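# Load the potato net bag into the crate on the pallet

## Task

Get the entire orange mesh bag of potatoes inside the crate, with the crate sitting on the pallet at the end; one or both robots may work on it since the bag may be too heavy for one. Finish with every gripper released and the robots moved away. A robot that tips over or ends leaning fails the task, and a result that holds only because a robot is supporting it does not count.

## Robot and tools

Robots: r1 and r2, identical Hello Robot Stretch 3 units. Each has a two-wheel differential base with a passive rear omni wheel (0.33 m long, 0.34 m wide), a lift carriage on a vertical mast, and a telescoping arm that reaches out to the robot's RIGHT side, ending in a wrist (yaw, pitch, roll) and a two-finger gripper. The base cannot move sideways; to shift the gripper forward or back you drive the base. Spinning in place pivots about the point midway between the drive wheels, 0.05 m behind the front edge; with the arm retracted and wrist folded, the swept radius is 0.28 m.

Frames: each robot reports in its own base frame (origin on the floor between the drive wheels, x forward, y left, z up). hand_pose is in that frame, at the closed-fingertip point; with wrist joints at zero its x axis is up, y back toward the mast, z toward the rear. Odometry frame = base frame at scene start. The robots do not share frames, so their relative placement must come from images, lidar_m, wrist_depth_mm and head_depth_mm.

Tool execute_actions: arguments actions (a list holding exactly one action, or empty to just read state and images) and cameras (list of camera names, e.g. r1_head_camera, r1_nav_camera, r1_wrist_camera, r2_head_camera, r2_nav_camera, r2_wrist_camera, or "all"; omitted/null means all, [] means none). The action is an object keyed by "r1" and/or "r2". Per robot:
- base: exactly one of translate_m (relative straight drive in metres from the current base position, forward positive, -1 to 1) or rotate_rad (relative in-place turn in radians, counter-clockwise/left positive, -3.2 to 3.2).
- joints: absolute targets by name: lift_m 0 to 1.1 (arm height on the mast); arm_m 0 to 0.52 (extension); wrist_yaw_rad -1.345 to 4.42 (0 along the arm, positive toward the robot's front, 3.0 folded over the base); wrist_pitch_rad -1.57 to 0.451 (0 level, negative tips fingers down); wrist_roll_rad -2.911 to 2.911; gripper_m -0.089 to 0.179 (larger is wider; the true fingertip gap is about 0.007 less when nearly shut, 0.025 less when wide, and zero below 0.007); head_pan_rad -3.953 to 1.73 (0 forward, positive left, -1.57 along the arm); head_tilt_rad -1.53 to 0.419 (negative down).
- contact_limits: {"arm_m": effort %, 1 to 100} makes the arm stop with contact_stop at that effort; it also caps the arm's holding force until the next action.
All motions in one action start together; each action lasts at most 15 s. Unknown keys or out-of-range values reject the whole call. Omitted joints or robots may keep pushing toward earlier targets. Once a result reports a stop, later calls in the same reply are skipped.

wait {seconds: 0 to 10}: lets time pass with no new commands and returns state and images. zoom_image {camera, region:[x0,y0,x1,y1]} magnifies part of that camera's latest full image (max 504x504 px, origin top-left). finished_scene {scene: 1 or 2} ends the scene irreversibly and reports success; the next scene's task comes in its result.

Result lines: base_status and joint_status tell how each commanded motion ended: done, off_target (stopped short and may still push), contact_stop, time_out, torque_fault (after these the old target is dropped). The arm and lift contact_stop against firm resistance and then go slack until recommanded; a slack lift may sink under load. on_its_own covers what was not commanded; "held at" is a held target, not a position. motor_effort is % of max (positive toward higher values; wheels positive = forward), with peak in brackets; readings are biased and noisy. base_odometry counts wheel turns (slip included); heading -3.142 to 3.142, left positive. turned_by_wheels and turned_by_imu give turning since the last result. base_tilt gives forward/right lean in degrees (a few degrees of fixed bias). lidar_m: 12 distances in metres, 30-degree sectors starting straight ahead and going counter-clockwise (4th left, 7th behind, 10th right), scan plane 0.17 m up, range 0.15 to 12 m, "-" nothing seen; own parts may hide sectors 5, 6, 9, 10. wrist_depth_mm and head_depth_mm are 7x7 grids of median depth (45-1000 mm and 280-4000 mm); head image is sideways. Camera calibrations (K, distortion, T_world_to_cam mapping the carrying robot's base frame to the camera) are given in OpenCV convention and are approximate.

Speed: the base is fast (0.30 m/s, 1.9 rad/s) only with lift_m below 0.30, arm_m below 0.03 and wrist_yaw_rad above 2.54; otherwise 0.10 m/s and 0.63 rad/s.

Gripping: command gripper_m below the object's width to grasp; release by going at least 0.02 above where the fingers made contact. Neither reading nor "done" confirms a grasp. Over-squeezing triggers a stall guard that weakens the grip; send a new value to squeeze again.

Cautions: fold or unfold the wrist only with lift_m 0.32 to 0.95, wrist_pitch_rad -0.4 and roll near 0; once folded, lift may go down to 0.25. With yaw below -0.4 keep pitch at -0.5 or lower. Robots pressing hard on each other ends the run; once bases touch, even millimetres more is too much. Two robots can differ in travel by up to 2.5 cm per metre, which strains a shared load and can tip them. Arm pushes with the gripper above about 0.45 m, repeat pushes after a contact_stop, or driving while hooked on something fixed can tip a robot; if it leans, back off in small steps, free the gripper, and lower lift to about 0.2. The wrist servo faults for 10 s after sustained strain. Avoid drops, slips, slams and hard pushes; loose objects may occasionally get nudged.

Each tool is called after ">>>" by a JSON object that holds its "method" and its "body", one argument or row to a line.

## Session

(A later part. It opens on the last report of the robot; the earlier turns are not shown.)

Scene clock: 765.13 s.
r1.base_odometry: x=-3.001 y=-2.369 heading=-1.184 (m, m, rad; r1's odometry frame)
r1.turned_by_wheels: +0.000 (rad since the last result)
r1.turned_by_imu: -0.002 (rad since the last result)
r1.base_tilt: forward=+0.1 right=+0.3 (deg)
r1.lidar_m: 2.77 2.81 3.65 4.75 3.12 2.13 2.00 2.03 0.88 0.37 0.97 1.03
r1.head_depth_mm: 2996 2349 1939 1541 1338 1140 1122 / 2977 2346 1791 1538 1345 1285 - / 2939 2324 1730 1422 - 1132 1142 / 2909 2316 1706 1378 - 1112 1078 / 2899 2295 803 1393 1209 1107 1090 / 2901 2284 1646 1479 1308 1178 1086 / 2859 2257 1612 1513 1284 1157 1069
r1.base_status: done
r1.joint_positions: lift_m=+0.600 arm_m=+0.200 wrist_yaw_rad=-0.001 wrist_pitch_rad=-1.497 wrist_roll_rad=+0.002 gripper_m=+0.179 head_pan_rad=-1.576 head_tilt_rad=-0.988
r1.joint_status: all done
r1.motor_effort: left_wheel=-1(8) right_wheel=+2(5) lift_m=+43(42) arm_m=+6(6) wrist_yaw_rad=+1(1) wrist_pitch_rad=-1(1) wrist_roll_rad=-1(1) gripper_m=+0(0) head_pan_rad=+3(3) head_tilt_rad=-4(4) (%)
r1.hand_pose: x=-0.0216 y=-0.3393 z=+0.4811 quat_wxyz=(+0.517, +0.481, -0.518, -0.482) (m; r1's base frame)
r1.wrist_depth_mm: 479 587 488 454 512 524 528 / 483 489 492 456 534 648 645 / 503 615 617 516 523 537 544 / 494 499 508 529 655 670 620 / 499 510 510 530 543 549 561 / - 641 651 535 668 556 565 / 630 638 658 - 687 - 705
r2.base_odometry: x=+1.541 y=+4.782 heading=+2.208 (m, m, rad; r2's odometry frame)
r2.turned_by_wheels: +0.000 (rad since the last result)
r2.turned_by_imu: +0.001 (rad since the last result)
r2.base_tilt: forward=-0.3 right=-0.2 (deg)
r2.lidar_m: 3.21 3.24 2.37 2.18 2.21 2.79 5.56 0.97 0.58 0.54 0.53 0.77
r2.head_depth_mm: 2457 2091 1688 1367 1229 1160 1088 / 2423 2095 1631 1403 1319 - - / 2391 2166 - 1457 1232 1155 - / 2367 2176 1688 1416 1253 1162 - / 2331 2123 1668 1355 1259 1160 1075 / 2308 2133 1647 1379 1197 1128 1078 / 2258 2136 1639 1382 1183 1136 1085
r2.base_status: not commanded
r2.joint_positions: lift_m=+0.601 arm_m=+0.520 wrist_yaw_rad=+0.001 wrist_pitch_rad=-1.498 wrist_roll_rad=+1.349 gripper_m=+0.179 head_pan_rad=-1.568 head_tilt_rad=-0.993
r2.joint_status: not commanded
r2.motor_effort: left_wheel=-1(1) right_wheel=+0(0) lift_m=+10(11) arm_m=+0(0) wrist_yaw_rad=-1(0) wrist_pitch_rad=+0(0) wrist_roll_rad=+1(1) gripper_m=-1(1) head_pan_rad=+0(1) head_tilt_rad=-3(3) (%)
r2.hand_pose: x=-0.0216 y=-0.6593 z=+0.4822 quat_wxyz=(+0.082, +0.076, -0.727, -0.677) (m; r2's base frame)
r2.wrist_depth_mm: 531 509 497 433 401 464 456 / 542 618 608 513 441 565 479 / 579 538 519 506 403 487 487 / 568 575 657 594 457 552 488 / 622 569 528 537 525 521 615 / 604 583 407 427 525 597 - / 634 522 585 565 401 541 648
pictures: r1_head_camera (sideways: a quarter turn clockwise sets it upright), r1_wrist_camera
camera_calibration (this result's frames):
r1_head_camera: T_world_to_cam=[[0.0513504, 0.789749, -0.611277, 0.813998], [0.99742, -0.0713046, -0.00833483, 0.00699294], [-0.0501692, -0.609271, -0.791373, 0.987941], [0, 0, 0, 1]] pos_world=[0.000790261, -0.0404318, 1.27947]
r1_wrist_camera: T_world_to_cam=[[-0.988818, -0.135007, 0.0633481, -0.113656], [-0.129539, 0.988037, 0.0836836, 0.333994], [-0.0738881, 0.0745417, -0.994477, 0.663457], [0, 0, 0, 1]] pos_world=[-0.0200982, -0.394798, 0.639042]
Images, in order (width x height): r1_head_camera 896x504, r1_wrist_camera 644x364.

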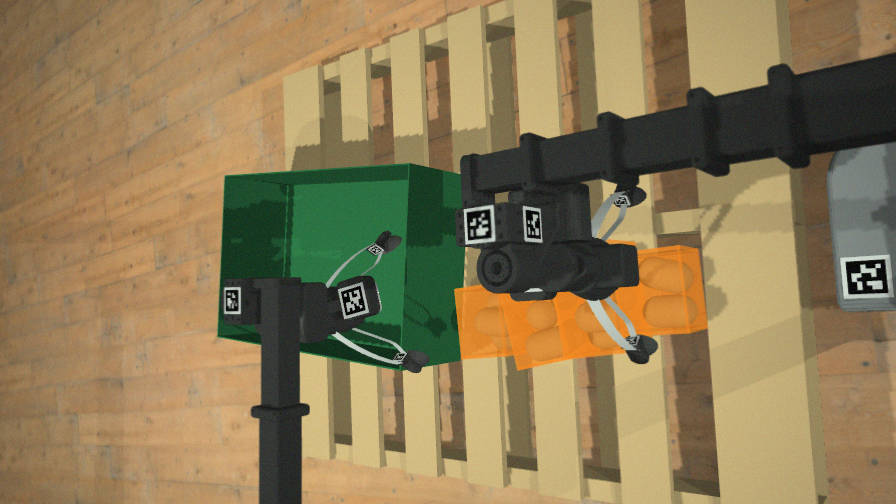

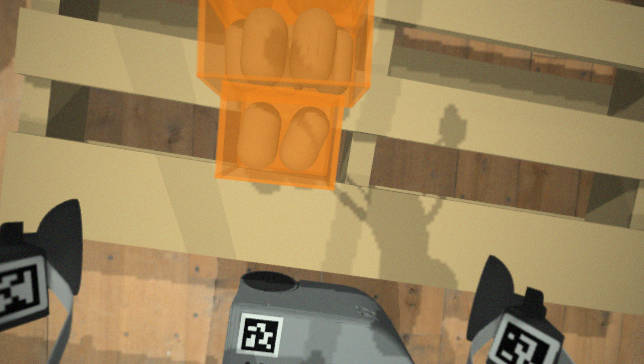

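>>> {"method": "execute_actions", "body": {
  "actions": [
    {"r1":{"base":{"translate_m":0.02},"joints":{"arm_m":0.28,"lift_m":0.45}},"r2":{"joints":{"arm_m":0.44,"lift_m":0.45}}}
  ],
  "cameras": ["r1_head_camera","r1_wrist_camera","r2_wrist_camera"]
}}

Scene clock: 771.93 s.
r1.base_odometry: x=-2.994 y=-2.387 heading=-1.184 (m, m, rad; r1's odometry frame)
r1.turned_by_wheels: +0.000 (rad since the last result)
r1.turned_by_imu: +0.001 (rad since the last result)
r1.base_tilt: forward=+0.1 right=+0.1 (deg)
r1.lidar_m: 2.75 2.80 3.61 4.74 3.15 2.15 2.01 2.06 0.88 0.37 0.96 1.02
r1.head_depth_mm: 3003 2367 1946 1541 1339 1137 1121 / 2978 2321 1796 1545 1335 1139 1118 / 2975 2327 1717 1441 1345 1133 - / 2937 2306 1720 1394 - 1117 1090 / 2858 2295 1668 1351 1208 1106 1090 / 2886 2291 1754 1427 1315 1176 1080 / 2834 2278 1883 1532 1303 1152 1069
r1.base_status: done
r1.joint_positions: lift_m=+0.450 arm_m=+0.280 wrist_yaw_rad=-0.001 wrist_pitch_rad=-1.498 wrist_roll_rad=+0.002 gripper_m=+0.179 head_pan_rad=-1.576 head_tilt_rad=-0.988
r1.joint_status: all done
r1.motor_effort: left_wheel=-2(4) right_wheel=+2(7) lift_m=+24(37) arm_m=+6(8) wrist_yaw_rad=+1(1) wrist_pitch_rad=+0(1) wrist_roll_rad=-1(1) gripper_m=+0(0) head_pan_rad=+4(3) head_tilt_rad=-5(4) (%)
r1.hand_pose: x=-0.0216 y=-0.4192 z=+0.3317 quat_wxyz=(+0.517, +0.481, -0.518, -0.483) (m; r1's base frame)
r1.wrist_depth_mm: 437 449 302 304 363 366 377 / 342 348 254 258 387 489 396 / 343 349 295 270 369 488 496 / 470 475 359 363 375 380 387 / 454 367 310 324 501 521 529 / - 359 369 375 384 501 520 / 362 363 373 378 386 - 404
r2.base_odometry: x=+1.541 y=+4.782 heading=+2.208 (m, m, rad; r2's odometry frame)
r2.turned_by_wheels: +0.000 (rad since the last result)
r2.turned_by_imu: +0.001 (rad since the last result)
r2.base_tilt: forward=-0.3 right=+0.0 (deg)
r2.lidar_m: 3.21 3.24 2.36 2.19 2.21 2.78 5.56 0.96 0.58 0.54 0.53 0.77
r2.head_depth_mm: 2447 2094 918 1374 1221 1151 1075 / 2409 2099 1621 1360 1266 1134 - / 2387 2110 1681 1259 1205 1146 - / 2376 2108 1702 1408 1273 1162 - / 2333 2117 1675 1352 1252 1163 1082 / 2289 2115 1655 1373 1192 1136 1079 / 2234 2135 1642 1387 1175 1140 1079
r2.base_status: not commanded
r2.joint_positions: lift_m=+0.451 arm_m=+0.440 wrist_yaw_rad=+0.001 wrist_pitch_rad=-1.498 wrist_roll_rad=+1.349 gripper_m=+0.179 head_pan_rad=-1.568 head_tilt_rad=-0.993
r2.joint_status: all done
r2.motor_effort: left_wheel=-1(1) right_wheel=+0(0) lift_m=+11(10) arm_m=-3(3) wrist_yaw_rad=-1(1) wrist_pitch_rad=-1(0) wrist_roll_rad=+1(1) gripper_m=+0(0) head_pan_rad=+0(0) head_tilt_rad=-2(3) (%)
r2.hand_pose: x=-0.0216 y=-0.5795 z=+0.3322 quat_wxyz=(+0.082, +0.076, -0.727, -0.677) (m; r2's base frame)
r2.wrist_depth_mm: 481 471 318 295 332 330 320 / 384 380 255 254 434 434 365 / 394 381 372 293 352 346 341 / 525 518 429 311 483 355 344 / 416 403 397 300 477 476 374 / 323 372 393 393 384 376 - / 263 271 304 334 525 450 492
pictures: r1_head_camera (sideways: a quarter turn clockwise sets it upright), r1_wrist_camera, r2_wrist_camera
camera_calibration (this result's frames):
r1_head_camera: T_world_to_cam=[[0.0513503, 0.789749, -0.611277, 0.813998], [0.99742, -0.0713045, -0.00833482, 0.00699293], [-0.0501692, -0.609271, -0.791373, 0.987941], [0, 0, 0, 1]] pos_world=[0.000790266, -0.0404318, 1.27947]
r1_wrist_camera: T_world_to_cam=[[-0.988818, -0.13503, 0.0632991, -0.114979], [-0.129539, 0.988006, 0.0840401, 0.425318], [-0.0738878, 0.0749006, -0.99445, 0.521055], [0, 0, 0, 1]] pos_world=[-0.0200982, -0.474769, 0.489697]
r2_wrist_camera: T_world_to_cam=[[-0.12906, 0.988053, -0.0842286, 0.609389], [0.973821, 0.142312, 0.177258, 0.0746545], [0.187127, -0.0591466, -0.980554, 0.462135], [0, 0, 0, 1]] pos_world=[-0.0805303, -0.585399, 0.491243]
Images, in order (width x height): r1_head_camera 896x504, r1_wrist_camera 644x364, r2_wrist_camera 644x364.

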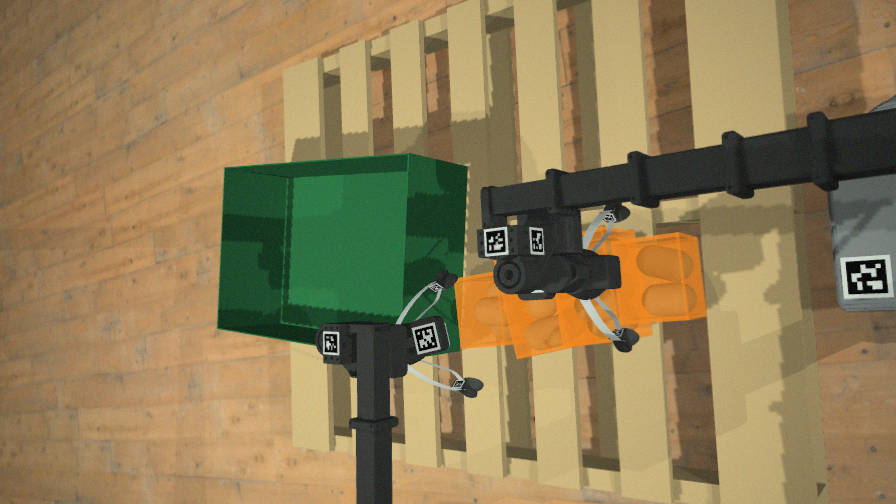

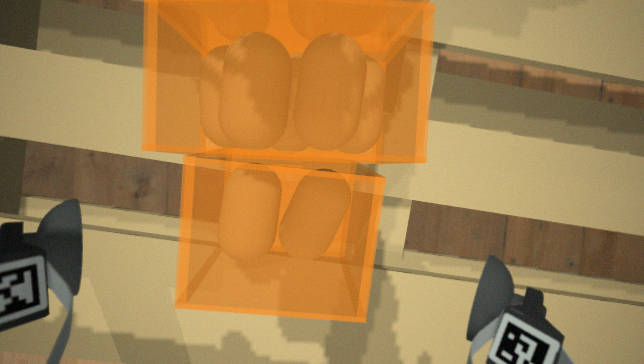

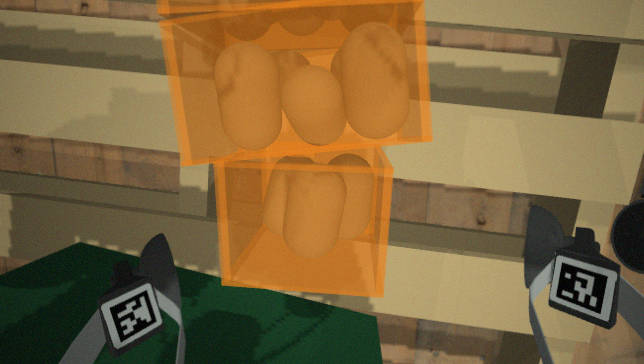

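>>> {"method": "execute_actions", "body": {
  "actions": [
    {"r1":{"joints":{"lift_m":0.31}},"r2":{"base":{"translate_m":-0.02},"joints":{"arm_m":0.47,"lift_m":0.31,"wrist_roll_rad":1.45}}}
  ],
  "cameras": ["r1_wrist_camera","r2_wrist_camera"]
}}

Scene clock: 778.30 s.
r1.base_odometry: x=-2.994 y=-2.387 heading=-1.184 (m, m, rad; r1's odometry frame)
r1.turned_by_wheels: +0.000 (rad since the last result)
r1.turned_by_imu: +0.001 (rad since the last result)
r1.base_tilt: forward=+0.0 right=+0.4 (deg)
r1.lidar_m: 2.74 2.80 3.61 4.73 3.14 2.15 2.02 2.06 0.88 0.37 0.95 1.01
r1.head_depth_mm: 3012 2358 1929 1544 1333 1143 1121 / 2937 2346 1790 1543 1334 1138 1126 / 2945 2323 1717 1436 1331 1137 - / 2944 2294 1714 1397 1228 1115 1125 / 2921 2288 1702 1183 1207 1106 1087 / 2892 2285 1735 1393 1315 1180 1088 / 2882 2271 1884 1438 1307 1149 1065
r1.base_status: not commanded
r1.joint_positions: lift_m=+0.320 arm_m=+0.280 wrist_yaw_rad=+0.005 wrist_pitch_rad=-1.534 wrist_roll_rad=-0.009 gripper_m=+0.179 head_pan_rad=-1.576 head_tilt_rad=-0.988
r1.joint_status: lift_m contact_stop (moved -0.130 of -0.140)
r1.on_its_own: lift_m is slack since a contact_stop, until your next command for it (your +0.310 is given up)
r1.motor_effort: left_wheel=+1(2) right_wheel=-2(7) lift_m=+33(33) arm_m=+5(5) wrist_yaw_rad=-5(7) wrist_pitch_rad=+9(16) wrist_roll_rad=+4(5) gripper_m=-1(0) head_pan_rad=+2(3) head_tilt_rad=-4(4) (%)
r1.hand_pose: x=-0.0217 y=-0.4098 z=+0.2022 quat_wxyz=(+0.513, +0.494, -0.505, -0.488) (m; r1's base frame)
r1.wrist_depth_mm: 215 165 117 126 123 248 359 / 218 169 122 129 130 250 347 / 221 223 195 181 190 238 242 / 345 351 180 193 239 242 246 / - 339 178 183 262 380 384 / - 235 181 193 266 383 389 / 235 238 244 247 252 - 270
r2.base_odometry: x=+1.553 y=+4.766 heading=+2.208 (m, m, rad; r2's odometry frame)
r2.turned_by_wheels: +0.000 (rad since the last result)
r2.turned_by_imu: +0.001 (rad since the last result)
r2.base_tilt: forward=-0.3 right=-0.1 (deg)
r2.lidar_m: 3.23 3.28 2.36 2.18 2.21 2.77 5.51 0.94 0.59 0.55 0.54 0.77
r2.head_depth_mm: 2459 2115 1684 1380 1205 1149 1083 / 2421 2131 1626 1274 1250 1152 - / 2377 2105 1666 1375 1209 1153 - / 2370 2124 1658 1396 1228 1157 - / 2327 2132 1690 1348 1235 1150 1078 / 2328 2136 1647 1366 1194 1138 1079 / 2242 2124 1707 1371 1205 1138 1082
r2.base_status: done
r2.joint_positions: lift_m=+0.344 arm_m=+0.470 wrist_yaw_rad=+0.001 wrist_pitch_rad=-1.438 wrist_roll_rad=+1.448 gripper_m=+0.179 head_pan_rad=-1.568 head_tilt_rad=-0.993
r2.joint_status: lift_m contact_stop (moved -0.107 of -0.141); the others done
r2.on_its_own: lift_m is slack since a contact_stop, until your next command for it (your +0.310 is given up)
r2.motor_effort: left_wheel=-2(7) right_wheel=+1(4) lift_m=+27(35) arm_m=+1(4) wrist_yaw_rad=-1(1) wrist_pitch_rad=-18(21) wrist_roll_rad=+1(3) gripper_m=-1(1) head_pan_rad=-1(1) head_tilt_rad=-3(3) (%)
r2.hand_pose: x=-0.0216 y=-0.6247 z=+0.2255 quat_wxyz=(+0.047, +0.041, -0.751, -0.658) (m; r2's base frame)
r2.wrist_depth_mm: 403 379 209 347 144 131 312 / 409 388 148 159 147 133 314 / 297 285 157 155 149 136 229 / 308 295 279 228 250 244 235 / 458 443 330 220 202 372 242 / 334 - 308 219 167 361 - / 336 310 308 291 269 265 257
pictures: r1_wrist_camera, r2_wrist_camera
camera_calibration (this result's frames):
r1_wrist_camera: T_world_to_cam=[[-0.986301, -0.154183, 0.0586426, -0.112438], [-0.146335, 0.981883, 0.120381, 0.416627], [-0.0761409, 0.11015, -0.990994, 0.405231], [0, 0, 0, 1]] pos_world=[-0.019076, -0.471051, 0.358021]
r2_wrist_camera: T_world_to_cam=[[-0.0307345, 0.98895, -0.145029, 0.661524], [0.981805, 0.0570723, 0.181111, 0.0460352], [0.187387, -0.136824, -0.97271, 0.304529], [0, 0, 0, 1]] pos_world=[-0.0819306, -0.615175, 0.383821]
Images, in order (width x height): r1_wrist_camera 644x364, r2_wrist_camera 644x364.

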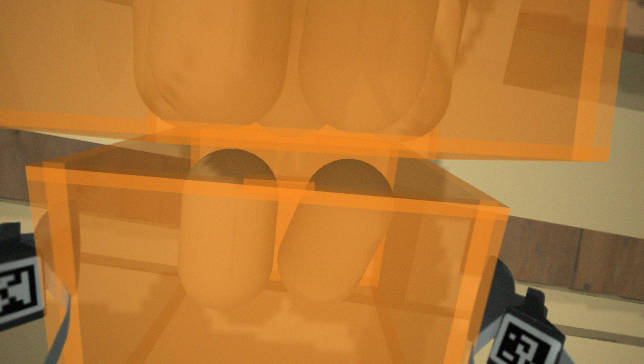

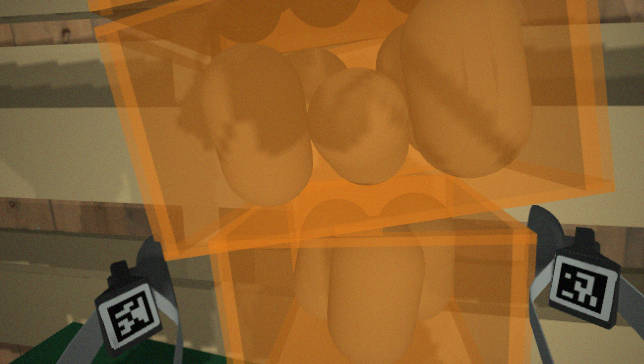

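>>> {"method": "execute_actions", "body": {
  "actions": [
    {"r2":{"joints":{"lift_m":0.38}}}
  ],
  "cameras": []
}}

>>> {"method": "execute_actions", "body": {
  "actions": [
    {"r2":{"base":{"translate_m":0.03},"joints":{"wrist_roll_rad":1.38}}}
  ],
  "cameras": []
}}

>>> {"method": "execute_actions", "body": {
  "actions": [
    {"r2":{"joints":{"lift_m":0.315}}}
  ],
  "cameras": ["r2_wrist_camera","r2_head_camera"]
}}

Scene clock: 782.13 s.
r1.base_odometry: x=-2.994 y=-2.387 heading=-1.184 (m, m, rad; r1's odometry frame)
r1.turned_by_wheels: +0.000 (rad since the last result)
r1.turned_by_imu: +0.000 (rad since the last result)
r1.base_tilt: forward=+0.1 right=+0.3 (deg)
r1.lidar_m: 2.75 2.80 3.62 4.75 3.16 2.15 2.02 2.06 0.88 0.37 0.95 1.01
r1.head_depth_mm: 2966 2370 1920 1546 1342 1138 1117 / 2928 2356 1800 1546 1335 1140 1131 / 2928 2349 1731 1430 1330 1138 - / 2923 2306 1722 1393 - 1111 1118 / 2887 2299 1697 1042 1214 1110 1087 / 2886 2272 1751 1389 1312 1177 1085 / 2827 2270 1873 1434 1308 1150 1069
r1.base_status: not commanded
r1.joint_positions: lift_m=+0.321 arm_m=+0.280 wrist_yaw_rad=+0.005 wrist_pitch_rad=-1.530 wrist_roll_rad=-0.009 gripper_m=+0.179 head_pan_rad=-1.576 head_tilt_rad=-0.988
r1.joint_status: not commanded
r1.on_its_own: lift_m is slack since a contact_stop, until your next command for it (your +0.310 is given up)
r1.motor_effort: left_wheel=+0(1) right_wheel=-2(2) lift_m=+34(34) arm_m=+5(5) wrist_yaw_rad=-5(5) wrist_pitch_rad=+9(10) wrist_roll_rad=+4(4) gripper_m=+0(0) head_pan_rad=+2(3) head_tilt_rad=-3(3) (%)
r1.hand_pose: x=-0.0217 y=-0.4110 z=+0.2026 quat_wxyz=(+0.514, +0.493, -0.506, -0.486) (m; r1's base frame)
r1.wrist_depth_mm: 215 167 118 127 125 250 360 / 217 169 123 130 132 251 346 / 221 224 187 179 190 240 243 / 344 351 181 194 239 243 248 / - 340 178 183 263 378 387 / - 237 182 192 267 379 393 / 235 239 243 246 253 - 274
r2.base_odometry: x=+1.553 y=+4.766 heading=+2.208 (m, m, rad; r2's odometry frame)
r2.turned_by_wheels: +0.000 (rad since the last result)
r2.turned_by_imu: +0.001 (rad since the last result)
r2.base_tilt: forward=-0.4 right=-0.1 (deg)
r2.lidar_m: 3.23 3.28 2.37 2.18 2.21 2.78 5.56 0.94 0.59 0.54 0.54 0.77
r2.head_depth_mm: 2424 2104 1681 1373 1205 1151 1071 / 2422 2091 1624 1281 1268 1149 - / 2387 2113 1677 1374 1207 1154 - / 2344 2127 1665 1394 1230 1158 - / 2338 2124 1708 1349 1235 1144 1082 / 2299 2141 1662 1376 1197 1139 1079 / 2232 2130 1692 1379 1195 1138 1079
r2.base_status: not commanded
r2.joint_positions: lift_m=+0.379 arm_m=+0.470 wrist_yaw_rad=+0.001 wrist_pitch_rad=-1.493 wrist_roll_rad=+1.447 gripper_m=+0.179 head_pan_rad=-1.568 head_tilt_rad=-0.993
r2.joint_status: all done
r2.motor_effort: left_wheel=-1(3) right_wheel=+1(2) lift_m=+44(45) arm_m=+1(1) wrist_yaw_rad=-1(1) wrist_pitch_rad=-2(18) wrist_roll_rad=+1(1) gripper_m=-1(0) head_pan_rad=+1(0) head_tilt_rad=-3(3) (%)
r2.hand_pose: x=-0.0216 y=-0.6105 z=+0.2606 quat_wxyz=(+0.046, +0.042, -0.732, -0.678) (m; r2's base frame)
r2.wrist_depth_mm: 410 308 235 237 174 370 353 / 418 409 184 230 172 366 358 / 314 308 189 188 177 276 270 / 327 318 309 264 291 283 276 / 469 456 396 211 249 415 361 / 349 344 332 213 310 312 - / 325 311 332 328 318 309 302
pictures: none
No camera images: the call's "cameras" was empty. Leave "cameras" out to get every camera's image.

Scene clock: 783.70 s.
r1.base_odometry: x=-2.994 y=-2.387 heading=-1.184 (m, m, rad; r1's odometry frame)
r1.turned_by_wheels: +0.000 (rad since the last result)
r1.turned_by_imu: +0.000 (rad since the last result)
r1.base_tilt: forward=+0.2 right=+0.4 (deg)
r1.lidar_m: 2.74 2.80 3.61 4.74 3.16 2.16 2.02 2.06 0.88 0.37 0.97 1.03
r1.head_depth_mm: 3004 2347 1920 1540 1340 1141 1121 / 2958 2318 1785 1537 1328 1134 1133 / 2978 2303 1717 1433 1332 1132 - / 2958 2299 1709 1403 - 1106 1122 / 2937 2287 1710 1277 1211 1111 1094 / 2860 2299 1755 1400 1312 1176 1087 / 2843 2258 1869 1437 1309 1152 1069
r1.base_status: not commanded
r1.joint_positions: lift_m=+0.321 arm_m=+0.280 wrist_yaw_rad=+0.005 wrist_pitch_rad=-1.530 wrist_roll_rad=-0.009 gripper_m=+0.179 head_pan_rad=-1.576 head_tilt_rad=-0.988
r1.joint_status: not commanded
r1.on_its_own: lift_m is slack since a contact_stop, until your next command for it (your +0.310 is given up)
r1.motor_effort: left_wheel=+1(0) right_wheel=-2(2) lift_m=+34(34) arm_m=+6(5) wrist_yaw_rad=-6(5) wrist_pitch_rad=+8(8) wrist_roll_rad=+4(4) gripper_m=-1(1) head_pan_rad=+3(3) head_tilt_rad=-4(4) (%)
r1.hand_pose: x=-0.0217 y=-0.4110 z=+0.2027 quat_wxyz=(+0.514, +0.493, -0.506, -0.486) (m; r1's base frame)
r1.wrist_depth_mm: 215 166 118 127 125 248 359 / 217 169 123 130 132 252 346 / 223 224 187 180 191 240 243 / 345 348 181 195 240 243 248 / - 341 178 183 265 380 382 / - 235 182 191 267 381 394 / 236 240 244 247 252 - 274
r2.base_odometry: x=+1.535 y=+4.790 heading=+2.208 (m, m, rad; r2's odometry frame)
r2.turned_by_wheels: +0.000 (rad since the last result)
r2.turned_by_imu: +0.000 (rad since the last result)
r2.base_tilt: forward=-0.3 right=+0.0 (deg)
r2.lidar_m: 3.20 3.24 2.36 2.18 2.21 2.79 5.55 0.96 0.57 0.53 0.53 0.77
r2.head_depth_mm: 2418 2093 1683 1371 1221 1153 1072 / 2442 2097 1626 1284 1233 1141 - / 2352 2085 1670 1227 1183 1144 - / 2374 2126 1695 1404 1272 1150 - / 2341 2123 1680 1356 1256 1156 1080 / 2296 2129 1631 1376 1198 1135 1078 / 2238 2140 1616 1383 1194 1121 1085
r2.base_status: done
r2.joint_positions: lift_m=+0.379 arm_m=+0.470 wrist_yaw_rad=+0.001 wrist_pitch_rad=-1.493 wrist_roll_rad=+1.387 gripper_m=+0.179 head_pan_rad=-1.568 head_tilt_rad=-0.993
r2.joint_status: all done
r2.motor_effort: left_wheel=-1(5) right_wheel=+0(4) lift_m=+44(44) arm_m=+2(1) wrist_yaw_rad=-1(1) wrist_pitch_rad=-2(2) wrist_roll_rad=-2(2) gripper_m=+0(0) head_pan_rad=+0(0) head_tilt_rad=-3(3) (%)
r2.hand_pose: x=-0.0216 y=-0.6104 z=+0.2606 quat_wxyz=(+0.068, +0.063, -0.731, -0.677) (m; r2's base frame)
r2.wrist_depth_mm: 406 398 174 225 169 359 355 / 309 303 186 186 175 272 356 / 318 308 299 227 283 277 270 / 458 447 356 243 242 286 277 / 342 337 338 206 252 408 359 / 325 334 326 318 306 303 - / 259 261 290 314 316 309 300
pictures: none
No camera images: the call's "cameras" was empty. Leave "cameras" out to get every camera's image.

Scene clock: 785.17 s.
r1.base_odometry: x=-2.994 y=-2.387 heading=-1.184 (m, m, rad; r1's odometry frame)
r1.turned_by_wheels: +0.000 (rad since the last result)
r1.turned_by_imu: +0.000 (rad since the last result)
r1.base_tilt: forward=+0.0 right=+0.3 (deg)
r1.lidar_m: 2.75 2.80 3.61 4.74 3.14 2.16 2.02 2.06 0.88 0.37 0.97 1.02
r1.head_depth_mm: 2984 2347 1940 1546 1343 1143 1122 / 2984 2340 1793 1541 1336 1132 1124 / 2951 2337 1723 1438 1335 1133 - / 2935 2298 1713 1397 - 1111 1122 / 2886 2284 1700 1175 1212 1107 1085 / 2870 2291 1751 1425 1315 1171 1087 / 2845 2265 1870 1465 1311 1154 1071
r1.base_status: not commanded
r1.joint_positions: lift_m=+0.321 arm_m=+0.280 wrist_yaw_rad=+0.005 wrist_pitch_rad=-1.527 wrist_roll_rad=-0.009 gripper_m=+0.179 head_pan_rad=-1.576 head_tilt_rad=-0.988
r1.joint_status: not commanded
r1.on_its_own: lift_m is slack since a contact_stop, until your next command for it (your +0.310 is given up)
r1.motor_effort: left_wheel=+0(0) right_wheel=-2(2) lift_m=+33(34) arm_m=+5(5) wrist_yaw_rad=-6(6) wrist_pitch_rad=+8(8) wrist_roll_rad=+4(4) gripper_m=-1(1) head_pan_rad=+3(3) head_tilt_rad=-4(4) (%)
r1.hand_pose: x=-0.0217 y=-0.4118 z=+0.2028 quat_wxyz=(+0.514, +0.492, -0.507, -0.486) (m; r1's base frame)
r1.wrist_depth_mm: 216 167 119 128 126 250 362 / 219 170 123 130 132 251 351 / 223 224 185 180 189 239 245 / 347 351 181 197 239 243 247 / - 340 178 183 263 381 255 / - 236 182 191 268 384 390 / 235 239 243 248 251 - 279
r2.base_odometry: x=+1.535 y=+4.790 heading=+2.208 (m, m, rad; r2's odometry frame)
r2.turned_by_wheels: +0.000 (rad since the last result)
r2.turned_by_imu: +0.001 (rad since the last result)
r2.base_tilt: forward=-0.3 right=-0.1 (deg)
r2.lidar_m: 3.21 3.24 2.37 2.19 2.21 2.79 5.56 0.96 0.57 0.53 0.53 0.77
r2.head_depth_mm: 2434 2095 1685 1374 1229 1155 1083 / 2394 2106 1630 1297 1234 1143 - / 2377 2115 1668 1394 1199 1134 - / 2373 2111 1665 1521 1262 1150 - / 2317 2127 1700 1359 1253 1162 1079 / 2277 2140 1639 1380 1190 1137 1079 / 2257 2145 1785 1388 1195 1119 1083
r2.base_status: not commanded
r2.joint_positions: lift_m=+0.318 arm_m=+0.470 wrist_yaw_rad=+0.001 wrist_pitch_rad=-1.497 wrist_roll_rad=+1.384 gripper_m=+0.179 head_pan_rad=-1.568 head_tilt_rad=-0.993
r2.joint_status: lift_m contact_stop (moved -0.061 of -0.064)
r2.on_its_own: lift_m is slack since a contact_stop, until your next command for it
r2.motor_effort: left_wheel=+5(4) right_wheel=-5(5) lift_m=+27(39) arm_m=+1(1) wrist_yaw_rad=-2(1) wrist_pitch_rad=-1(2) wrist_roll_rad=-1(2) gripper_m=+0(1) head_pan_rad=-1(0) head_tilt_rad=-3(3) (%)
r2.hand_pose: x=-0.0216 y=-0.6096 z=+0.1993 quat_wxyz=(+0.069, +0.063, -0.729, -0.678) (m; r2's base frame)
r2.wrist_depth_mm: 345 246 120 119 120 108 298 / 246 240 131 129 129 115 213 / 253 247 145 232 226 221 217 / 397 274 320 185 182 227 221 / 388 281 362 140 179 354 343 / 279 - 264 146 193 343 - / 255 258 269 261 254 248 242
pictures: r2_head_camera (sideways: a quarter turn clockwise sets it upright), r2_wrist_camera
camera_calibration (this result's frames):
r2_head_camera: T_world_to_cam=[[0.0610075, 0.835402, -0.546244, 0.727576], [0.997973, -0.0609836, 0.0181934, -0.0305604], [-0.0181131, -0.546246, -0.837429, 1.0499], [0, 0, 0, 1]] pos_world=[0.00512785, -0.0361776, 1.27721]
r2_wrist_camera: T_world_to_cam=[[-0.0938784, 0.991851, -0.0861356, 0.631394], [0.977783, 0.108142, 0.179573, 0.0812778], [0.187425, -0.0673638, -0.979966, 0.324965], [0, 0, 0, 1]] pos_world=[-0.0811043, -0.613147, 0.358245]
Images, in order (width x height): r2_head_camera 896x504, r2_wrist_camera 644x364.

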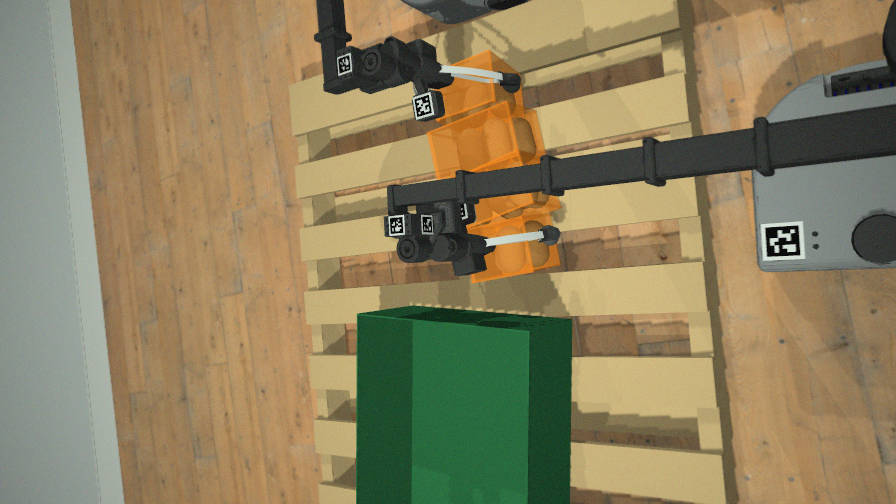

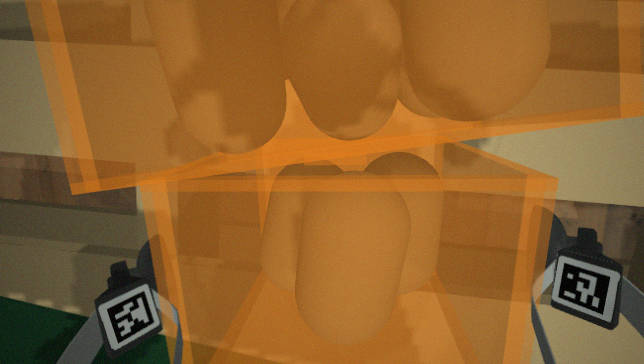

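>>> {"method": "execute_actions", "body": {
  "actions": [
    {"r1":{"joints":{"gripper_m":0.07,"lift_m":0.325}},"r2":{"joints":{"gripper_m":0.07,"lift_m":0.325}}}
  ],
  "cameras": []
}}

>>> {"method": "execute_actions", "body": {
  "actions": [
    {"r1":{"joints":{"gripper_m":0.075,"lift_m":0.62}},"r2":{"joints":{"gripper_m":0.075,"lift_m":0.64}}}
  ],
  "cameras": ["r2_head_camera"]
}}

>>> {"method": "execute_actions", "body": {
  "actions": [
    {"r1":{"joints":{"gripper_m":0.07,"arm_m":0.4}},"r2":{"base":{"translate_m":0.12},"joints":{"gripper_m":0.07}}}
  ],
  "cameras": ["r2_head_camera"]
}}

>>> {"method": "execute_actions", "body": {
  "actions": [
    {"r1":{"joints":{"gripper_m":0.075,"arm_m":0.52}},"r2":{"base":{"translate_m":0.12},"joints":{"gripper_m":0.075}}}
  ],
  "cameras": ["r2_head_camera","r1_head_camera"]
}}

Scene clock: 793.20 s.
r1.base_odometry: x=-2.994 y=-2.387 heading=-1.184 (m, m, rad; r1's odometry frame)
r1.turned_by_wheels: +0.000 (rad since the last result)
r1.turned_by_imu: +0.001 (rad since the last result)
r1.base_tilt: forward=+0.0 right=+0.4 (deg)
r1.lidar_m: 2.74 2.80 3.62 4.75 3.16 2.16 2.02 2.05 0.88 0.37 0.97 1.03
r1.head_depth_mm: 2998 2363 1946 1533 1337 1143 1112 / 2953 2322 1790 1550 1333 1139 1130 / 2972 2350 1724 1433 1332 1131 - / 2976 2314 1713 1397 1232 1112 1121 / 2894 2311 1700 1187 1209 1111 1088 / 2909 2293 1743 1429 1311 1173 1082 / 2853 2277 1881 1431 1311 1152 1073
r1.base_status: not commanded
r1.joint_positions: lift_m=+0.325 arm_m=+0.280 wrist_yaw_rad=+0.003 wrist_pitch_rad=-1.524 wrist_roll_rad=-0.007 gripper_m=+0.075 head_pan_rad=-1.576 head_tilt_rad=-0.988
r1.joint_status: gripper_m off_target (ended at +0.075, target +0.070); the others done
r1.on_its_own: gripper_m is held at +0.074, not at your +0.070, by its stall guard, which is still easing
r1.motor_effort: left_wheel=+2(2) right_wheel=-6(7) lift_m=+23(43) arm_m=+5(5) wrist_yaw_rad=-4(5) wrist_pitch_rad=+7(7) wrist_roll_rad=+3(4) gripper_m=-20(100) head_pan_rad=+3(3) head_tilt_rad=-4(4) (%)
r1.hand_pose: x=-0.0217 y=-0.4125 z=+0.2070 quat_wxyz=(+0.514, +0.491, -0.509, -0.486) (m; r1's base frame)
r1.wrist_depth_mm: 220 179 123 134 133 256 368 / 224 225 127 135 139 259 358 / 227 230 181 184 196 244 250 / 350 354 185 204 244 249 254 / 336 346 185 188 268 385 259 / - 242 197 196 273 388 394 / 240 244 247 251 256 270 274
r2.base_odometry: x=+1.535 y=+4.790 heading=+2.208 (m, m, rad; r2's odometry frame)
r2.turned_by_wheels: +0.000 (rad since the last result)
r2.turned_by_imu: +0.002 (rad since the last result)
r2.base_tilt: forward=-0.4 right=-0.1 (deg)
r2.lidar_m: 3.21 3.25 2.36 2.19 2.21 2.78 5.56 0.96 0.57 0.53 0.53 0.78
r2.head_depth_mm: 2409 2089 1688 1345 1227 1155 1077 / 2434 2119 1619 1280 1225 1137 - / 2401 2108 1658 1385 1210 1138 - / 2375 2116 1662 1415 1278 1158 - / 2320 2106 1686 1343 1257 1162 1078 / 2275 2139 1634 1381 1194 1138 1082 / 2263 2146 1623 1385 1192 1121 1079
r2.base_status: not commanded
r2.joint_positions: lift_m=+0.325 arm_m=+0.470 wrist_yaw_rad=+0.000 wrist_pitch_rad=-1.502 wrist_roll_rad=+1.383 gripper_m=+0.076 head_pan_rad=-1.568 head_tilt_rad=-0.993
r2.joint_status: gripper_m off_target (ended at +0.076, target +0.070); the others done
r2.motor_effort: left_wheel=+5(6) right_wheel=-6(6) lift_m=+23(42) arm_m=+1(1) wrist_yaw_rad=+0(2) wrist_pitch_rad=+1(2) wrist_roll_rad=-1(1) gripper_m=-36(100) head_pan_rad=+0(1) head_tilt_rad=-3(3) (%)
r2.hand_pose: x=-0.0216 y=-0.6082 z=+0.2066 quat_wxyz=(+0.069, +0.064, -0.728, -0.680) (m; r2's base frame)
r2.wrist_depth_mm: 354 258 126 127 128 116 304 / 255 248 138 137 135 123 221 / 262 256 154 241 235 229 223 / 405 391 355 193 190 236 229 / 393 290 362 150 191 360 352 / 287 283 273 157 255 255 336 / 253 258 277 273 263 256 251
pictures: none
No camera images: the call's "cameras" was empty. Leave "cameras" out to get every camera's image.

Scene clock: 796.90 s.
r1.base_odometry: x=-2.994 y=-2.387 heading=-1.184 (m, m, rad; r1's odometry frame)
r1.turned_by_wheels: +0.000 (rad since the last result)
r1.turned_by_imu: +0.000 (rad since the last result)
r1.base_tilt: forward=+0.1 right=+0.4 (deg)
r1.lidar_m: 2.75 2.81 3.63 4.73 3.15 2.15 2.02 2.06 0.88 0.87 0.97 1.03
r1.head_depth_mm: 2989 2333 1930 1540 1332 1137 1119 / 2958 2332 1782 1537 1336 - - / 2944 2307 1720 - 1324 1132 1139 / 2916 2318 1724 - 1076 1128 1096 / 2908 1716 881 1003 1199 1182 1088 / 2852 2280 1704 1485 1313 1177 1091 / 2860 2279 1807 1539 1307 1157 1068
r1.base_status: not commanded
r1.joint_positions: lift_m=+0.619 arm_m=+0.280 wrist_yaw_rad=+0.008 wrist_pitch_rad=-1.458 wrist_roll_rad=-0.015 gripper_m=+0.096 head_pan_rad=-1.576 head_tilt_rad=-0.988
r1.joint_status: gripper_m off_target (ended at +0.096, target +0.075); the others done
r1.on_its_own: gripper_m is held at +0.094, not at your +0.075, by its stall guard, which is still easing
r1.motor_effort: left_wheel=+2(3) right_wheel=-4(6) lift_m=+55(57) arm_m=+1(5) wrist_yaw_rad=-8(10) wrist_pitch_rad=-11(13) wrist_roll_rad=+7(8) gripper_m=-31(42) head_pan_rad=+3(3) head_tilt_rad=-4(4) (%)
r1.hand_pose: x=-0.0216 y=-0.4297 z=+0.5006 quat_wxyz=(+0.533, +0.477, -0.521, -0.466) (m; r1's base frame)
r1.wrist_depth_mm: 555 508 148 156 652 669 568 / 540 560 144 153 205 563 663 / 511 509 151 160 204 666 578 / 557 646 529 544 552 571 628 / 513 527 188 196 687 695 580 / - 524 188 192 560 576 604 / 641 657 196 199 561 580 589
r2.base_odometry: x=+1.535 y=+4.790 heading=+2.207 (m, m, rad; r2's odometry frame)
r2.turned_by_wheels: -0.001 (rad since the last result)
r2.turned_by_imu: -0.001 (rad since the last result)
r2.base_tilt: forward=-0.3 right=-0.1 (deg)
r2.lidar_m: 3.20 3.24 2.37 2.19 2.21 2.78 5.57 0.96 2.79 0.53 0.53 0.77
r2.head_depth_mm: 2413 833 1519 1345 1226 1136 - / 2422 2102 1617 1036 - - - / 2393 2147 - 982 1276 1162 - / 2386 2165 - 1316 1297 1155 - / 2307 2133 1675 1347 1254 1164 1079 / 2290 2135 1629 1379 1189 1133 1081 / 2238 2117 1777 1382 1194 1122 1081
r2.base_status: not commanded
r2.joint_positions: lift_m=+0.639 arm_m=+0.470 wrist_yaw_rad=+0.000 wrist_pitch_rad=-1.467 wrist_roll_rad=+1.382 gripper_m=+0.094 head_pan_rad=-1.568 head_tilt_rad=-0.993
r2.joint_status: gripper_m off_target (ended at +0.094, target +0.075); the others done
r2.on_its_own: gripper_m is held at +0.093, not at your +0.075, by its stall guard, which is still easing
r2.motor_effort: left_wheel=-13(14) right_wheel=+11(11) lift_m=+55(55) arm_m=+1(1) wrist_yaw_rad=+1(0) wrist_pitch_rad=-9(11) wrist_roll_rad=+0(0) gripper_m=-25(34) head_pan_rad=+0(0) head_tilt_rad=-3(3) (%)
r2.hand_pose: x=-0.0216 y=-0.6171 z=+0.5200 quat_wxyz=(+0.070, +0.063, -0.739, -0.667) (m; r2's base frame)
r2.wrist_depth_mm: 574 558 152 162 153 140 482 / 623 675 163 160 153 140 588 / 609 587 188 186 197 505 510 / 626 617 686 218 206 593 612 / 706 618 542 159 193 545 635 / 685 464 608 161 199 685 640 / 705 594 627 614 577 569 677
pictures: r2_head_camera (sideways: a quarter turn clockwise sets it upright)
camera_calibration (this result's frames):
r2_head_camera: T_world_to_cam=[[0.0610074, 0.835402, -0.546244, 0.727576], [0.997973, -0.0609834, 0.0181934, -0.0305604], [-0.018113, -0.546246, -0.837429, 1.0499], [0, 0, 0, 1]] pos_world=[0.00512785, -0.0361776, 1.27721]
Images, in order (width x height): r2_head_camera 896x504.

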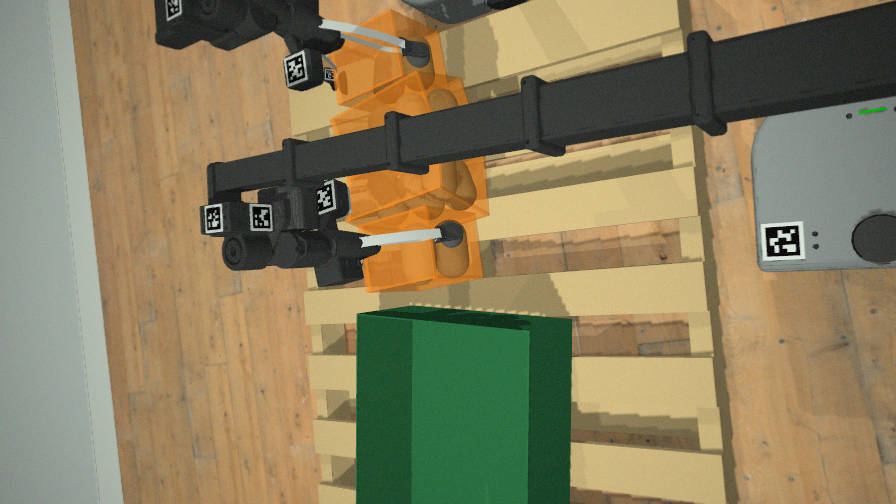

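Scene clock: 799.10 s.
r1.base_odometry: x=-2.994 y=-2.387 heading=-1.184 (m, m, rad; r1's odometry frame)
r1.turned_by_wheels: +0.000 (rad since the last result)
r1.turned_by_imu: +0.000 (rad since the last result)
r1.base_tilt: forward=+0.2 right=+0.4 (deg)
r1.lidar_m: 2.75 2.79 3.61 4.74 3.15 2.16 2.02 2.06 0.88 0.87 1.06 2.93
r1.head_depth_mm: 2981 2344 1938 1540 1342 1139 1123 / 2971 2326 1791 1547 1330 - - / 2915 2327 1754 1507 1309 1130 1135 / 2904 2315 1765 1295 1297 1127 1093 / 2897 837 1112 1028 1294 1181 1087 / 2885 2142 1746 1481 1312 1179 1087 / 2851 2141 1876 1536 1310 1154 1074
r1.base_status: not commanded
r1.joint_positions: lift_m=+0.619 arm_m=+0.400 wrist_yaw_rad=+0.006 wrist_pitch_rad=-1.459 wrist_roll_rad=-0.010 gripper_m=+0.080 head_pan_rad=-1.576 head_tilt_rad=-0.988
r1.joint_status: gripper_m off_target (ended at +0.080, target +0.070); the others done
r1.on_its_own: gripper_m is held at +0.078, not at your +0.070, by its stall guard, which is still easing
r1.motor_effort: left_wheel=+2(3) right_wheel=-3(5) lift_m=+54(54) arm_m=+2(0) wrist_yaw_rad=-5(8) wrist_pitch_rad=-11(13) wrist_roll_rad=+5(7) gripper_m=-38(100) head_pan_rad=+3(3) head_tilt_rad=-4(4) (%)
r1.hand_pose: x=-0.0216 y=-0.5495 z=+0.5006 quat_wxyz=(+0.531, +0.475, -0.523, -0.468) (m; r1's base frame)
r1.wrist_depth_mm: 557 549 148 157 459 500 688 / 509 513 144 154 204 565 569 / 531 518 151 160 202 685 676 / 514 526 623 635 566 567 584 / 522 521 189 195 557 671 657 / - 623 188 192 622 576 585 / 518 532 541 550 558 695 640
r2.base_odometry: x=+1.464 y=+4.887 heading=+2.207 (m, m, rad; r2's odometry frame)
r2.turned_by_wheels: -0.001 (rad since the last result)
r2.turned_by_imu: +0.000 (rad since the last result)
r2.base_tilt: forward=-0.3 right=+0.0 (deg)
r2.lidar_m: 3.09 3.12 2.38 2.20 2.23 2.79 5.70 1.06 2.79 0.51 0.54 0.79
r2.head_depth_mm: 2431 1987 874 1367 1258 1138 - / 2421 2097 1656 1033 - - - / 2392 2167 - 979 1294 1158 - / 2368 2176 - 1300 1233 1160 - / 2326 2119 1631 1373 1185 1139 1079 / 2290 2133 1639 1378 1189 1131 1082 / 2229 2129 1628 1384 1220 1146 1080
r2.base_status: done
r2.joint_positions: lift_m=+0.639 arm_m=+0.470 wrist_yaw_rad=+0.000 wrist_pitch_rad=-1.472 wrist_roll_rad=+1.382 gripper_m=+0.079 head_pan_rad=-1.568 head_tilt_rad=-0.993
r2.joint_status: gripper_m off_target (ended at +0.079, target +0.070)
r2.on_its_own: gripper_m is held at +0.077, not at your +0.070, by its stall guard, which is still easing
r2.motor_effort: left_wheel=-14(16) right_wheel=+10(16) lift_m=+55(54) arm_m=+1(1) wrist_yaw_rad=+0(0) wrist_pitch_rad=-8(9) wrist_roll_rad=+0(0) gripper_m=-32(100) head_pan_rad=+0(0) head_tilt_rad=-3(3) (%)
r2.hand_pose: x=-0.0216 y=-0.6160 z=+0.5200 quat_wxyz=(+0.070, +0.063, -0.738, -0.669) (m; r2's base frame)
r2.wrist_depth_mm: 578 562 151 161 153 141 572 / 623 693 163 160 153 140 582 / 610 595 191 187 195 528 601 / 662 449 554 218 207 526 516 / 651 489 592 159 193 569 641 / 676 469 606 162 198 592 653 / 707 619 630 604 583 578 674
pictures: r2_head_camera (sideways: a quarter turn clockwise sets it upright)
camera_calibration (this result's frames):
r2_head_camera: T_world_to_cam=[[0.0610075, 0.835402, -0.546244, 0.727576], [0.997973, -0.0609836, 0.0181934, -0.0305604], [-0.0181131, -0.546246, -0.837429, 1.0499], [0, 0, 0, 1]] pos_world=[0.00512785, -0.0361776, 1.27721]
Images, in order (width x height): r2_head_camera 896x504.

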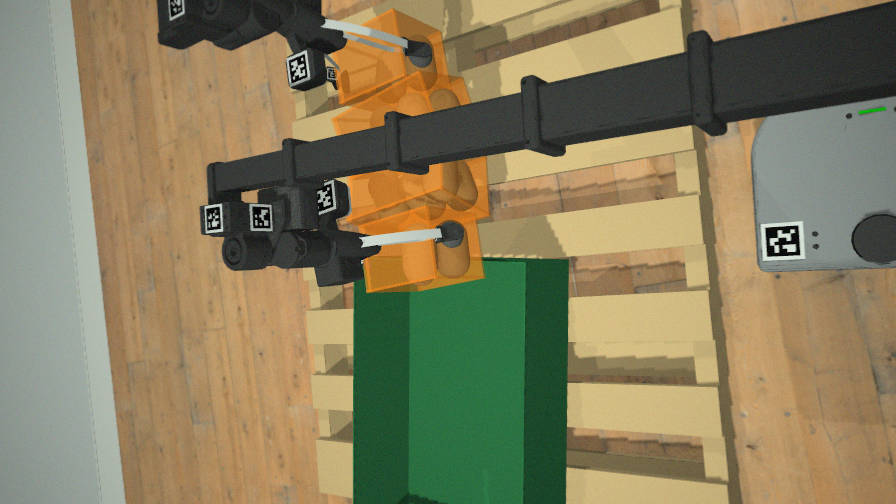

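Scene clock: 801.37 s.
r1.base_odometry: x=-2.994 y=-2.387 heading=-1.184 (m, m, rad; r1's odometry frame)
r1.turned_by_wheels: +0.000 (rad since the last result)
r1.turned_by_imu: +0.000 (rad since the last result)
r1.base_tilt: forward=+0.2 right=+0.3 (deg)
r1.lidar_m: 2.75 2.80 3.63 4.73 3.15 2.16 2.02 2.06 0.88 0.87 1.16 2.93
r1.head_depth_mm: 3000 2337 1942 1539 1337 1140 1117 / 2946 2337 1785 1555 1338 1283 - / 2977 2318 1747 - 1315 1133 1140 / 2922 2368 1636 1382 1323 1134 1092 / 2901 989 1159 1366 1319 1182 1088 / 2849 2211 1740 1484 1313 1178 1083 / 2818 2202 1866 1534 1309 1149 1066
r1.base_status: not commanded
r1.joint_positions: lift_m=+0.619 arm_m=+0.520 wrist_yaw_rad=+0.004 wrist_pitch_rad=-1.460 wrist_roll_rad=-0.006 gripper_m=+0.088 head_pan_rad=-1.576 head_tilt_rad=-0.988
r1.joint_status: gripper_m off_target (ended at +0.088, target +0.075); the others done
r1.on_its_own: gripper_m is held at +0.087, not at your +0.075, by its stall guard, which is still easing
r1.motor_effort: left_wheel=+2(2) right_wheel=-2(4) lift_m=+55(54) arm_m=+2(7) wrist_yaw_rad=-5(6) wrist_pitch_rad=-11(12) wrist_roll_rad=+2(4) gripper_m=-21(62) head_pan_rad=+3(3) head_tilt_rad=-3(4) (%)
r1.hand_pose: x=-0.0216 y=-0.6691 z=+0.5006 quat_wxyz=(+0.529, +0.474, -0.524, -0.470) (m; r1's base frame)
r1.wrist_depth_mm: 546 542 148 158 341 522 571 / 530 507 144 155 203 401 564 / 523 516 152 160 203 553 566 / 507 512 524 540 669 698 610 / 549 632 188 194 552 568 587 / - 524 188 193 669 690 609 / 592 648 646 555 556 586 583
r2.base_odometry: x=+1.392 y=+4.983 heading=+2.206 (m, m, rad; r2's odometry frame)
r2.turned_by_wheels: -0.001 (rad since the last result)
r2.turned_by_imu: +0.000 (rad since the last result)
r2.base_tilt: forward=-0.3 right=-0.1 (deg)
r2.lidar_m: 2.96 3.00 2.41 2.22 2.24 2.81 5.81 1.16 2.77 0.52 0.55 3.22
r2.head_depth_mm: 2396 1971 873 1364 1266 1135 - / 2393 2103 1662 1035 - - - / 2379 2147 - 979 1204 1133 - / 2353 2153 - 1301 1185 1142 - / 2311 2115 1624 1377 1197 1145 1077 / 2256 2144 1631 1376 1195 1146 1077 / 2227 2125 1787 1332 1177 1138 1078
r2.base_status: done
r2.joint_positions: lift_m=+0.639 arm_m=+0.470 wrist_yaw_rad=+0.000 wrist_pitch_rad=-1.475 wrist_roll_rad=+1.382 gripper_m=+0.087 head_pan_rad=-1.568 head_tilt_rad=-0.993
r2.joint_status: gripper_m off_target (ended at +0.087, target +0.075)
r2.on_its_own: gripper_m is held at +0.086, not at your +0.075, by its stall guard, which is still easing
r2.motor_effort: left_wheel=-13(14) right_wheel=+10(16) lift_m=+55(55) arm_m=+1(1) wrist_yaw_rad=+0(1) wrist_pitch_rad=-7(8) wrist_roll_rad=+0(0) gripper_m=-27(56) head_pan_rad=-1(1) head_tilt_rad=-3(3) (%)
r2.hand_pose: x=-0.0216 y=-0.6152 z=+0.5200 quat_wxyz=(+0.070, +0.063, -0.737, -0.670) (m; r2's base frame)
r2.wrist_depth_mm: 610 680 152 161 154 143 569 / 585 472 164 160 153 140 584 / 625 469 560 186 185 508 557 / 632 495 575 220 208 536 530 / 639 482 593 160 194 542 643 / 701 452 604 161 198 562 656 / 678 556 628 611 598 665 679
pictures: r1_head_camera (sideways: a quarter turn clockwise sets it upright), r2_head_camera (sideways: a quarter turn clockwise sets it upright)
camera_calibration (this result's frames):
r1_head_camera: T_world_to_cam=[[0.051352, 0.790052, -0.610886, 0.813489], [0.99742, -0.0713005, -0.00836734, 0.00703526], [-0.0501671, -0.60888, -0.791674, 0.988333], [0, 0, 0, 1]] pos_world=[0.000790323, -0.0404207, 1.27945]
r2_head_camera: T_world_to_cam=[[0.0610074, 0.835402, -0.546244, 0.727576], [0.997973, -0.0609834, 0.0181934, -0.0305604], [-0.018113, -0.546246, -0.837429, 1.0499], [0, 0, 0, 1]] pos_world=[0.00512785, -0.0361776, 1.27721]
Images, in order (width x height): r1_head_camera 896x504, r2_head_camera 896x504.

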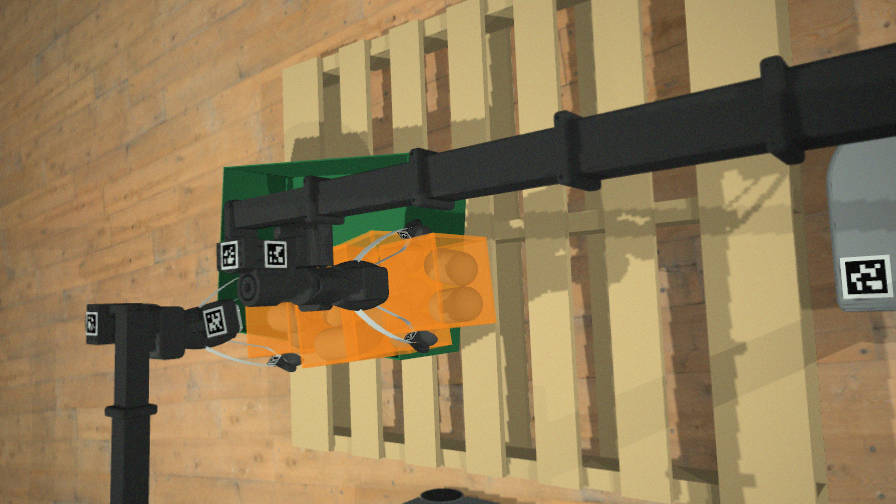

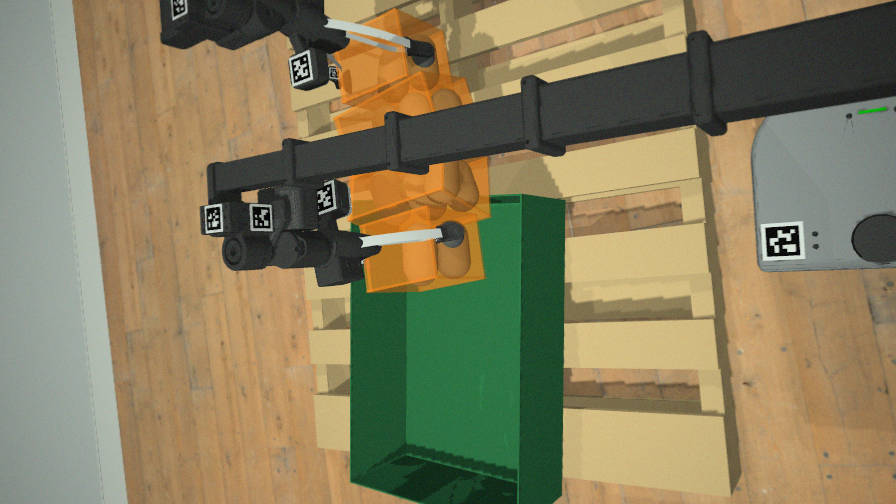

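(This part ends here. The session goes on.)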